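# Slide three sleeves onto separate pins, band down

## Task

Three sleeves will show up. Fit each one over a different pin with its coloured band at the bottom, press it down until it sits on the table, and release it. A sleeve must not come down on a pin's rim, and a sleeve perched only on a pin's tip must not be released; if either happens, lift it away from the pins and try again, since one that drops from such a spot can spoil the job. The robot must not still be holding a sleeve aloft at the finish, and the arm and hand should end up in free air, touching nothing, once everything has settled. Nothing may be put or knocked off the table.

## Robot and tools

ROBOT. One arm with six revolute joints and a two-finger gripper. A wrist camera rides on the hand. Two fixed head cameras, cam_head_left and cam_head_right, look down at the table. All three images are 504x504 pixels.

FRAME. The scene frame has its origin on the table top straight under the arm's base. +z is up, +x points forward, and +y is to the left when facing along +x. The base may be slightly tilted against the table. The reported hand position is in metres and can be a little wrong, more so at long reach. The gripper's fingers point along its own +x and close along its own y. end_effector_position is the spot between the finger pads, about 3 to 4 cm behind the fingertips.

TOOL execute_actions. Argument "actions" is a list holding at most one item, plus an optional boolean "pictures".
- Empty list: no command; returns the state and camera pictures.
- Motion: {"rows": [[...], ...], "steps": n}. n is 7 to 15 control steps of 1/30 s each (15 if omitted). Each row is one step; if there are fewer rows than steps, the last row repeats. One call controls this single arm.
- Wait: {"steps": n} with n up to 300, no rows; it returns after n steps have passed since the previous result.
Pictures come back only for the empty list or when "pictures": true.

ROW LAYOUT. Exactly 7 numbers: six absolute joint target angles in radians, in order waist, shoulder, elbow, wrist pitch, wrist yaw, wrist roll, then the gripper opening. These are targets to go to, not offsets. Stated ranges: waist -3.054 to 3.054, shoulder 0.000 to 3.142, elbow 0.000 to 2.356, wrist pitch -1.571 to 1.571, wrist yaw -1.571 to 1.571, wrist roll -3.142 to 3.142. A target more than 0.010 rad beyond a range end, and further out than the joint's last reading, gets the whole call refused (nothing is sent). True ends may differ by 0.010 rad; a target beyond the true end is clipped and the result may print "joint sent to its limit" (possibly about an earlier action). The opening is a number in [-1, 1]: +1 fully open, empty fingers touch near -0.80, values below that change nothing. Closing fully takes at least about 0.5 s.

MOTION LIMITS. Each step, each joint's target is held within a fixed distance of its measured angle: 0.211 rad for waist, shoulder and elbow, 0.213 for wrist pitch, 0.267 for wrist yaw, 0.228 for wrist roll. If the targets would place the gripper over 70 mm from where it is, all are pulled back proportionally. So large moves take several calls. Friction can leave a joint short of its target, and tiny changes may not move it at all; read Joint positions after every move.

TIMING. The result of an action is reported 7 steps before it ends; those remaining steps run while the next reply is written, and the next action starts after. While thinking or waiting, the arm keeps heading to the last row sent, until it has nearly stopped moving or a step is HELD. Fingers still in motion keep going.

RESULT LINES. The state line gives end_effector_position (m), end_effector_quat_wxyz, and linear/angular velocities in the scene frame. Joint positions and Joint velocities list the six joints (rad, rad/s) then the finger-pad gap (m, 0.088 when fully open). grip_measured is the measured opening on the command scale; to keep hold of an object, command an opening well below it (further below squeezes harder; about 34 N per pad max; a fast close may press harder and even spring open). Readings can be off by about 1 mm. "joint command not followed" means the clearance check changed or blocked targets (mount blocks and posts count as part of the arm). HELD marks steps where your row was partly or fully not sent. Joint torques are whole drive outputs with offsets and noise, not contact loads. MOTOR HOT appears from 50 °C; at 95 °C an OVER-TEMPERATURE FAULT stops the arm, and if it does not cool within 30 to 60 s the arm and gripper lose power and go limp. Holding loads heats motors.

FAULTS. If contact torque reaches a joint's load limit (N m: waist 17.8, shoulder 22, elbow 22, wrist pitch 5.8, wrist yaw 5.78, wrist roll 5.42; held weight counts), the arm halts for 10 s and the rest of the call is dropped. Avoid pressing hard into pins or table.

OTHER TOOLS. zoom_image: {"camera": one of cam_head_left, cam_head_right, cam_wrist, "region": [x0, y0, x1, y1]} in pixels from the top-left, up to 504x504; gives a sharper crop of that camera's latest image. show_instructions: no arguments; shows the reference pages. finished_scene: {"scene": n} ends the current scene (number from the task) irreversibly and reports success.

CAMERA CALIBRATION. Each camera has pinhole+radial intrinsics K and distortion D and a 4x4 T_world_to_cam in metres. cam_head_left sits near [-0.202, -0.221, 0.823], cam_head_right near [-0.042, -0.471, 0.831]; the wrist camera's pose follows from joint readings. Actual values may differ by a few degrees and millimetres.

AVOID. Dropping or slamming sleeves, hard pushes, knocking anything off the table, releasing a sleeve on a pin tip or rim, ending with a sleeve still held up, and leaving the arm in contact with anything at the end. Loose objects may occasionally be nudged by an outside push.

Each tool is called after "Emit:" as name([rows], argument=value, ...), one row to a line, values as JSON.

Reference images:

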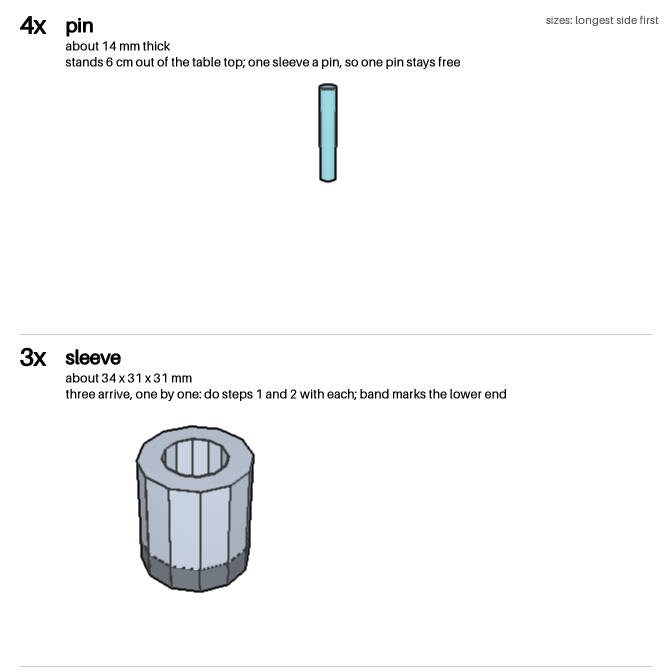

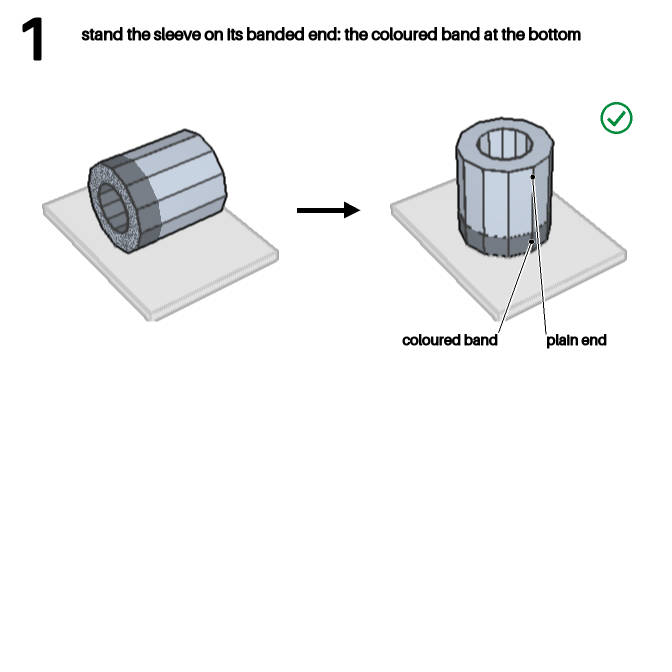

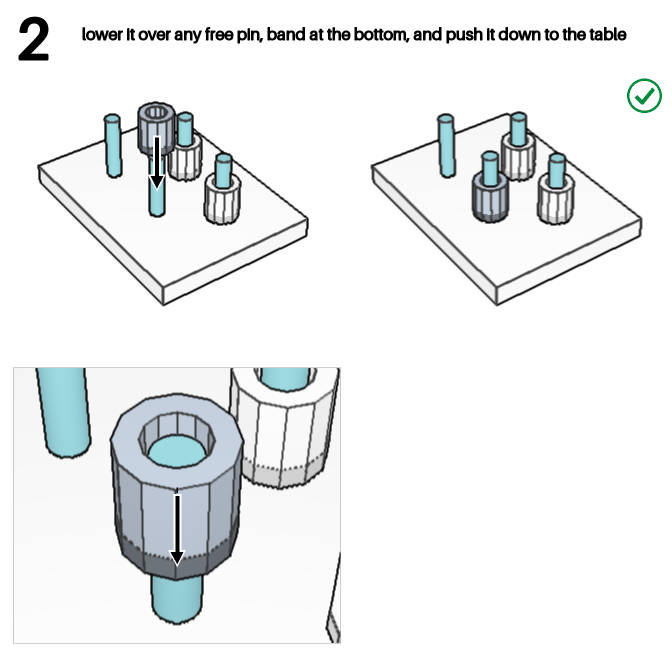

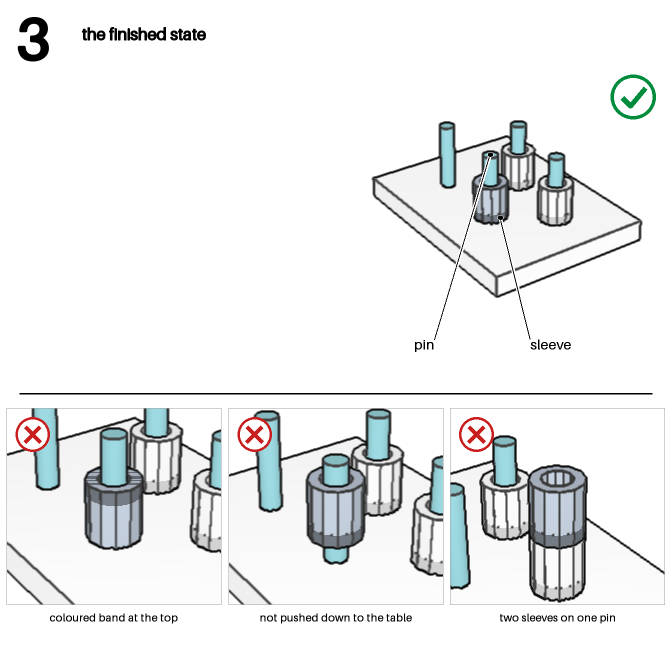

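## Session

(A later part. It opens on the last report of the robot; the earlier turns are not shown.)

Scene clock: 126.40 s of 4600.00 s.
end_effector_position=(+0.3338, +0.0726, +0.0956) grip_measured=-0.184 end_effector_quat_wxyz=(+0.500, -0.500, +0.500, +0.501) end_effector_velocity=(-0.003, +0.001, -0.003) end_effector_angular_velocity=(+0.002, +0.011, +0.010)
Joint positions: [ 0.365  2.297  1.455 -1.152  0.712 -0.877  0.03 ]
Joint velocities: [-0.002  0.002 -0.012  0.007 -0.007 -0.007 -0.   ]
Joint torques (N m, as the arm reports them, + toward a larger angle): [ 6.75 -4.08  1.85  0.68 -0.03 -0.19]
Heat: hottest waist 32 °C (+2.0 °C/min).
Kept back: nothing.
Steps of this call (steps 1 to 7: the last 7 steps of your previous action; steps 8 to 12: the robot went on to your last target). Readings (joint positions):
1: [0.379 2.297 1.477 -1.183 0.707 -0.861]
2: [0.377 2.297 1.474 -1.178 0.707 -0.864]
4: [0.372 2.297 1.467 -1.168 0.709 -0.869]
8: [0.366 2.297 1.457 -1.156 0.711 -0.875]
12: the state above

Emit:
execute_actions([
  {"rows":[[0.354,2.311,1.4365,-1.136,0.716,-0.887,-0.35],[0.3495,2.312,1.43,-1.125,0.718,-0.8925,-0.35],[0.345,2.313,1.423,-1.114,0.72,-0.898,-0.35],[0.3405,2.314,1.4165,-1.103,0.7215,-0.9035,-0.35],[0.336,2.315,1.41,-1.092,0.723,-0.909,-0.35],[0.3317,2.316,1.403,-1.081,0.725,-0.9145,-0.35],[0.3272,2.317,1.3965,-1.07,0.727,-0.92,-0.35],[0.3228,2.318,1.39,-1.059,0.7285,-0.9255,-0.35],[0.3183,2.319,1.383,-1.048,0.73,-0.931,-0.35],[0.3139,2.32,1.3765,-1.037,0.732,-0.9363,-0.35],[0.3093,2.321,1.3707,-1.026,0.7337,-0.942,-0.35],[0.3047,2.322,1.365,-1.015,0.7353,-0.948,-0.35],[0.30,2.3235,1.359,-1.004,0.737,-0.9536,-0.35],[0.2954,2.325,1.3534,-0.9926,0.7386,-0.9594,-0.35],[0.2908,2.326,1.3476,-0.9815,0.74,-0.965,-0.35]],"steps":15},
])

Emit:
execute_actions([
  {"rows":[[0.287,2.327,1.343,-0.9725,0.7415,-0.97,-0.35],[0.2835,2.328,1.3385,-0.964,0.743,-0.974,-0.35],[0.2805,2.329,1.335,-0.957,0.744,-0.978,-0.35],[0.278,2.33,1.3315,-0.951,0.745,-0.981,-0.35],[0.2758,2.3305,1.329,-0.9455,0.7455,-0.984,-0.35],[0.274,2.331,1.3265,-0.941,0.746,-0.986,-0.35],[0.2722,2.3315,1.3245,-0.937,0.747,-0.9885,-0.35],[0.2706,2.332,1.3225,-0.933,0.7475,-0.9905,-0.35],[0.269,2.3325,1.3205,-0.929,0.748,-0.9925,-0.35],[0.2677,2.333,1.3187,-0.926,0.7485,-0.994,-0.35]],"steps":15},
])

Emit:
execute_actions([
  {"steps":12},
], pictures=true)

Scene clock: 127.40 s of 4600.00 s.
end_effector_position=(+0.3345, +0.0730, +0.0844) grip_measured=-0.184 end_effector_quat_wxyz=(+0.501, -0.500, +0.498, +0.500) end_effector_velocity=(-0.001, -0.006, -0.073) end_effector_angular_velocity=(-0.012, +0.021, +0.004)
Joint positions: [ 0.345  2.298  1.422 -1.096  0.72  -0.905  0.03 ]
Joint velocities: [-0.139  0.022 -0.183  0.286  0.051 -0.154 -0.   ]
Joint torques (N m, as the arm reports them, + toward a larger angle): [ 6.49 -3.61  1.6   0.58  0.03 -0.22]
Heat: hottest waist 32 °C (+2.0 °C/min).
Steps of this call (steps 1 to 22: the robot went on to your last target; steps 23 to 30: the first 8 steps of this action). Readings (joint positions):
23: [0.365 2.297 1.453 -1.148 0.712 -0.879]
24: [0.364 2.297 1.451 -1.144 0.713 -0.881]
26: [0.360 2.297 1.444 -1.131 0.715 -0.887]
30: the state above

Scene clock: 127.90 s of 4600.00 s.
end_effector_position=(+0.3337, +0.0725, +0.0511) grip_measured=-0.184 end_effector_quat_wxyz=(+0.499, -0.500, +0.500, +0.501) end_effector_velocity=(-0.002, -0.000, -0.038) end_effector_angular_velocity=(+0.000, +0.004, +0.008)
Joint positions: [ 0.284  2.315  1.343 -0.956  0.742 -0.976  0.03 ]
Joint velocities: [-0.071  0.022 -0.09   0.168  0.022 -0.095 -0.   ]
Joint torques (N m, as the arm reports them, + toward a larger angle): [ 7.01 -4.15  1.79  0.6  -0.07 -0.15]
Heat: hottest waist 32 °C (+2.0 °C/min).
Steps of this call (steps 1 to 7: the last 7 steps of your previous action; steps 8 to 15: the first 8 steps of this action). Readings (joint positions):
8: [0.309 2.307 1.373 -1.012 0.733 -0.947]
9: [0.304 2.309 1.368 -1.002 0.735 -0.952]
11: [0.296 2.311 1.358 -0.984 0.738 -0.962]
15: the state above

Scene clock: 128.30 s of 4600.00 s.
end_effector_position=(+0.3338, +0.0730, +0.0471) grip_measured=-0.184 end_effector_quat_wxyz=(+0.500, -0.501, +0.498, +0.501) end_effector_velocity=(-0.001, +0.001, -0.002) end_effector_angular_velocity=(+0.007, +0.004, +0.019)
Joint positions: [ 0.278  2.317  1.332 -0.933  0.745 -0.99   0.03 ]
Joint velocities: [-0.002  0.002 -0.002  0.007 -0.007 -0.022 -0.   ]
Joint torques (N m, as the arm reports them, + toward a larger angle): [ 6.48 -3.84  1.26  0.8   0.04 -0.15]
Heat: hottest waist 32 °C (+2.0 °C/min).
Kept back: nothing.
Steps of this call (steps 1 to 7: the last 7 steps of your previous action; steps 8 to 12: the robot went on to your last target). Readings (joint positions):
1: [0.282 2.316 1.340 -0.951 0.743 -0.979]
2: [0.280 2.316 1.338 -0.946 0.743 -0.982]
4: [0.278 2.317 1.334 -0.939 0.744 -0.985]
8: [0.278 2.317 1.332 -0.935 0.745 -0.989]
12: the state above
camera_calibration (this result's frames):
cam_wrist: T_world_to_cam=[[0.999303, -0.0315511, 0.0199758, -0.318723], [-0.0362372, -0.948521, 0.314636, 0.099256], [0.00902041, -0.31514, -0.949002, 0.136206], [0, 0, 0, 1]] pos_world=[0.320869, 0.127014, 0.104397]

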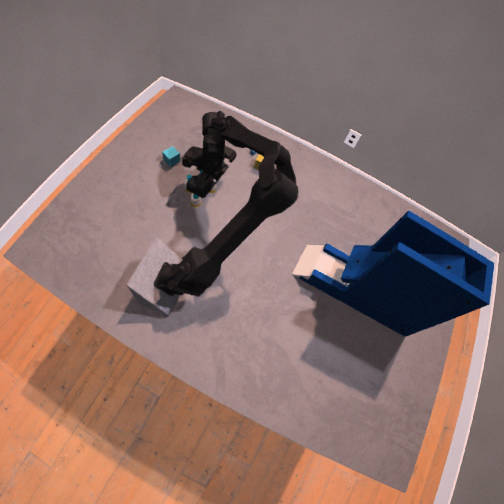

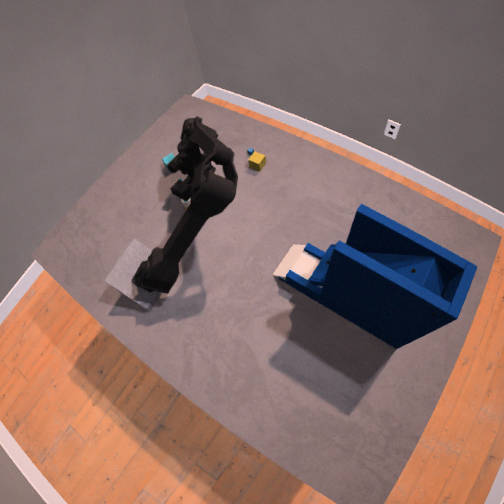

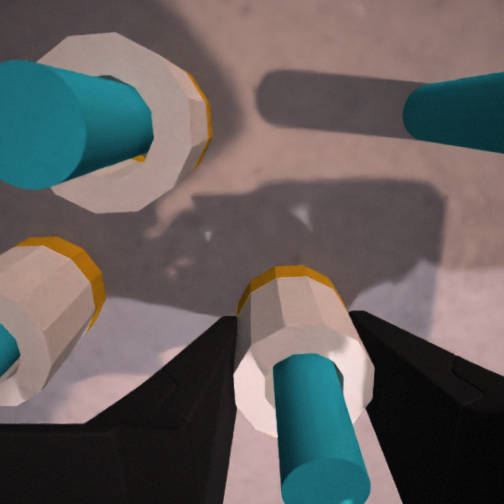

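Contact reached. Release and lift.

Emit:
execute_actions([
  {"rows":[[0.278,2.317,1.332,-0.933,0.745,-0.99,-0.25],[0.278,2.317,1.332,-0.933,0.745,-0.99,-0.15],[0.278,2.317,1.332,-0.933,0.745,-0.99,-0.05],[0.278,2.317,1.332,-0.933,0.745,-0.99,0.05],[0.278,2.317,1.332,-0.933,0.745,-0.99,0.1],[0.278,2.317,1.332,-0.933,0.745,-0.99,0.1],[0.278,2.317,1.332,-0.933,0.745,-0.99,0.1],[0.284,2.31,1.346,-0.95,0.742,-0.98,0.1],[0.294,2.305,1.36,-0.975,0.739,-0.966,0.1],[0.307,2.3,1.378,-1.008,0.734,-0.948,0.1],[0.321,2.296,1.396,-1.043,0.729,-0.93,0.1],[0.336,2.293,1.418,-1.08,0.723,-0.912,0.1],[0.351,2.291,1.44,-1.117,0.717,-0.893,0.1],[0.365,2.289,1.462,-1.153,0.711,-0.875,0.1],[0.379,2.288,1.485,-1.187,0.705,-0.859,0.1]],"steps":15},
])

Emit:
execute_actions([
  {"rows":[[0.391,2.288,1.506,-1.218,0.7,-0.845,0.1],[0.401,2.288,1.522,-1.24,0.696,-0.834,0.1],[0.408,2.288,1.533,-1.255,0.694,-0.826,0.1],[0.412,2.288,1.54,-1.263,0.692,-0.822,0.1]],"steps":12},
])

Emit:
execute_actions([
  {"steps":12},
], pictures=true)

Scene clock: 129.10 s of 4600.00 s.
end_effector_position=(+0.3338, +0.0730, +0.0473) grip_measured=-0.001 end_effector_quat_wxyz=(+0.499, -0.502, +0.498, +0.501) end_effector_velocity=(-0.004, +0.002, +0.007) end_effector_angular_velocity=(+0.020, +0.028, +0.019)
Joint positions: [ 0.279  2.317  1.331 -0.933  0.747 -0.99   0.039]
Joint velocities: [ 0.012 -0.002  0.022 -0.051 -0.037  0.007  0.039]
Joint torques (N m, as the arm reports them, + toward a larger angle): [ 7.4  -5.75  3.36  0.26 -0.21  0.1 ]
Heat: hottest waist 32 °C (+2.0 °C/min).
Steps of this call (steps 1 to 16: the robot went on to your last target; steps 17 to 24: the first 8 steps of this action). Readings (joint positions):
17: [0.278 2.317 1.331 -0.932 0.746 -0.990]
18: [0.279 2.317 1.331 -0.932 0.747 -0.990]
20: [0.279 2.317 1.331 -0.932 0.747 -0.990]
24: the state above

Scene clock: 129.50 s of 4600.00 s.
end_effector_position=(+0.3352, +0.0751, +0.1102) grip_measured=+0.095 end_effector_quat_wxyz=(+0.502, -0.502, +0.496, +0.500) end_effector_velocity=(+0.007, +0.005, +0.158) end_effector_angular_velocity=(+0.058, -0.118, -0.021)
Joint positions: [ 0.393  2.297  1.496 -1.201  0.704 -0.855  0.044]
Joint velocities: [ 0.276 -0.081  0.364 -0.491 -0.081  0.242  0.002]
Joint torques (N m, as the arm reports them, + toward a larger angle): [ 6.52 -5.48  3.38  0.27 -0.14  0.16]
Heat: hottest waist 32 °C (+2.0 °C/min).
Steps of this call (steps 1 to 7: the last 7 steps of your previous action; steps 8 to 12: the first 5 steps of this action). Readings (joint positions):
8: [0.343 2.309 1.427 -1.107 0.720 -0.902]
9: [0.357 2.306 1.447 -1.136 0.715 -0.887]
11: [0.383 2.300 1.483 -1.183 0.707 -0.863]
12: the state above

Scene clock: 129.90 s of 4600.00 s.
end_effector_position=(+0.3345, +0.0732, +0.1227) grip_measured=+0.100 end_effector_quat_wxyz=(+0.503, -0.501, +0.497, +0.499) end_effector_velocity=(-0.003, -0.005, +0.001) end_effector_angular_velocity=(-0.009, +0.022, +0.008)
Joint positions: [ 0.412  2.293  1.531 -1.257  0.695 -0.827  0.044]
Joint velocities: [-0.002 -0.002  0.007 -0.037 -0.007  0.007  0.   ]
Joint torques (N m, as the arm reports them, + toward a larger angle): [ 7.27 -5.81  3.92  0.31 -0.17  0.13]
Heat: hottest waist 32 °C (+2.0 °C/min).
Kept back: nothing.
Steps of this call (steps 1 to 7: the last 7 steps of your previous action; steps 8 to 12: the robot went on to your last target). Readings (joint positions):
1: [0.401 2.295 1.506 -1.214 0.702 -0.848]
2: [0.406 2.294 1.514 -1.225 0.700 -0.843]
4: [0.411 2.293 1.522 -1.239 0.698 -0.836]
8: [0.412 2.293 1.528 -1.253 0.695 -0.829]
12: the state above
camera_calibration (this result's frames):
cam_wrist: T_world_to_cam=[[0.999049, -0.0353708, 0.0255033, -0.321261], [-0.041573, -0.949092, 0.312244, 0.0778133], [0.0131607, -0.313007, -0.94966, 0.206526], [0, 0, 0, 1]] pos_world=[0.321472, 0.127133, 0.180026]

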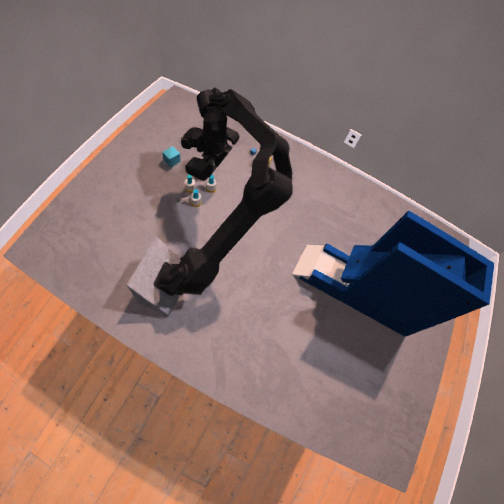

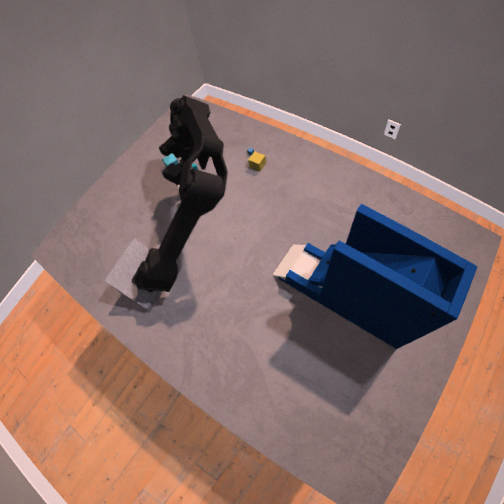

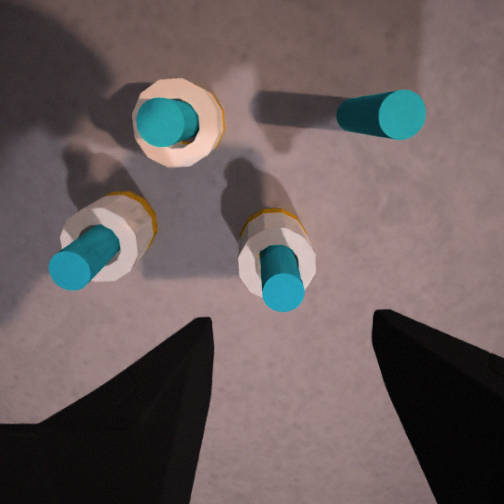

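Emit:
finished_scene(scene=1)

The scene is finished: the task was done.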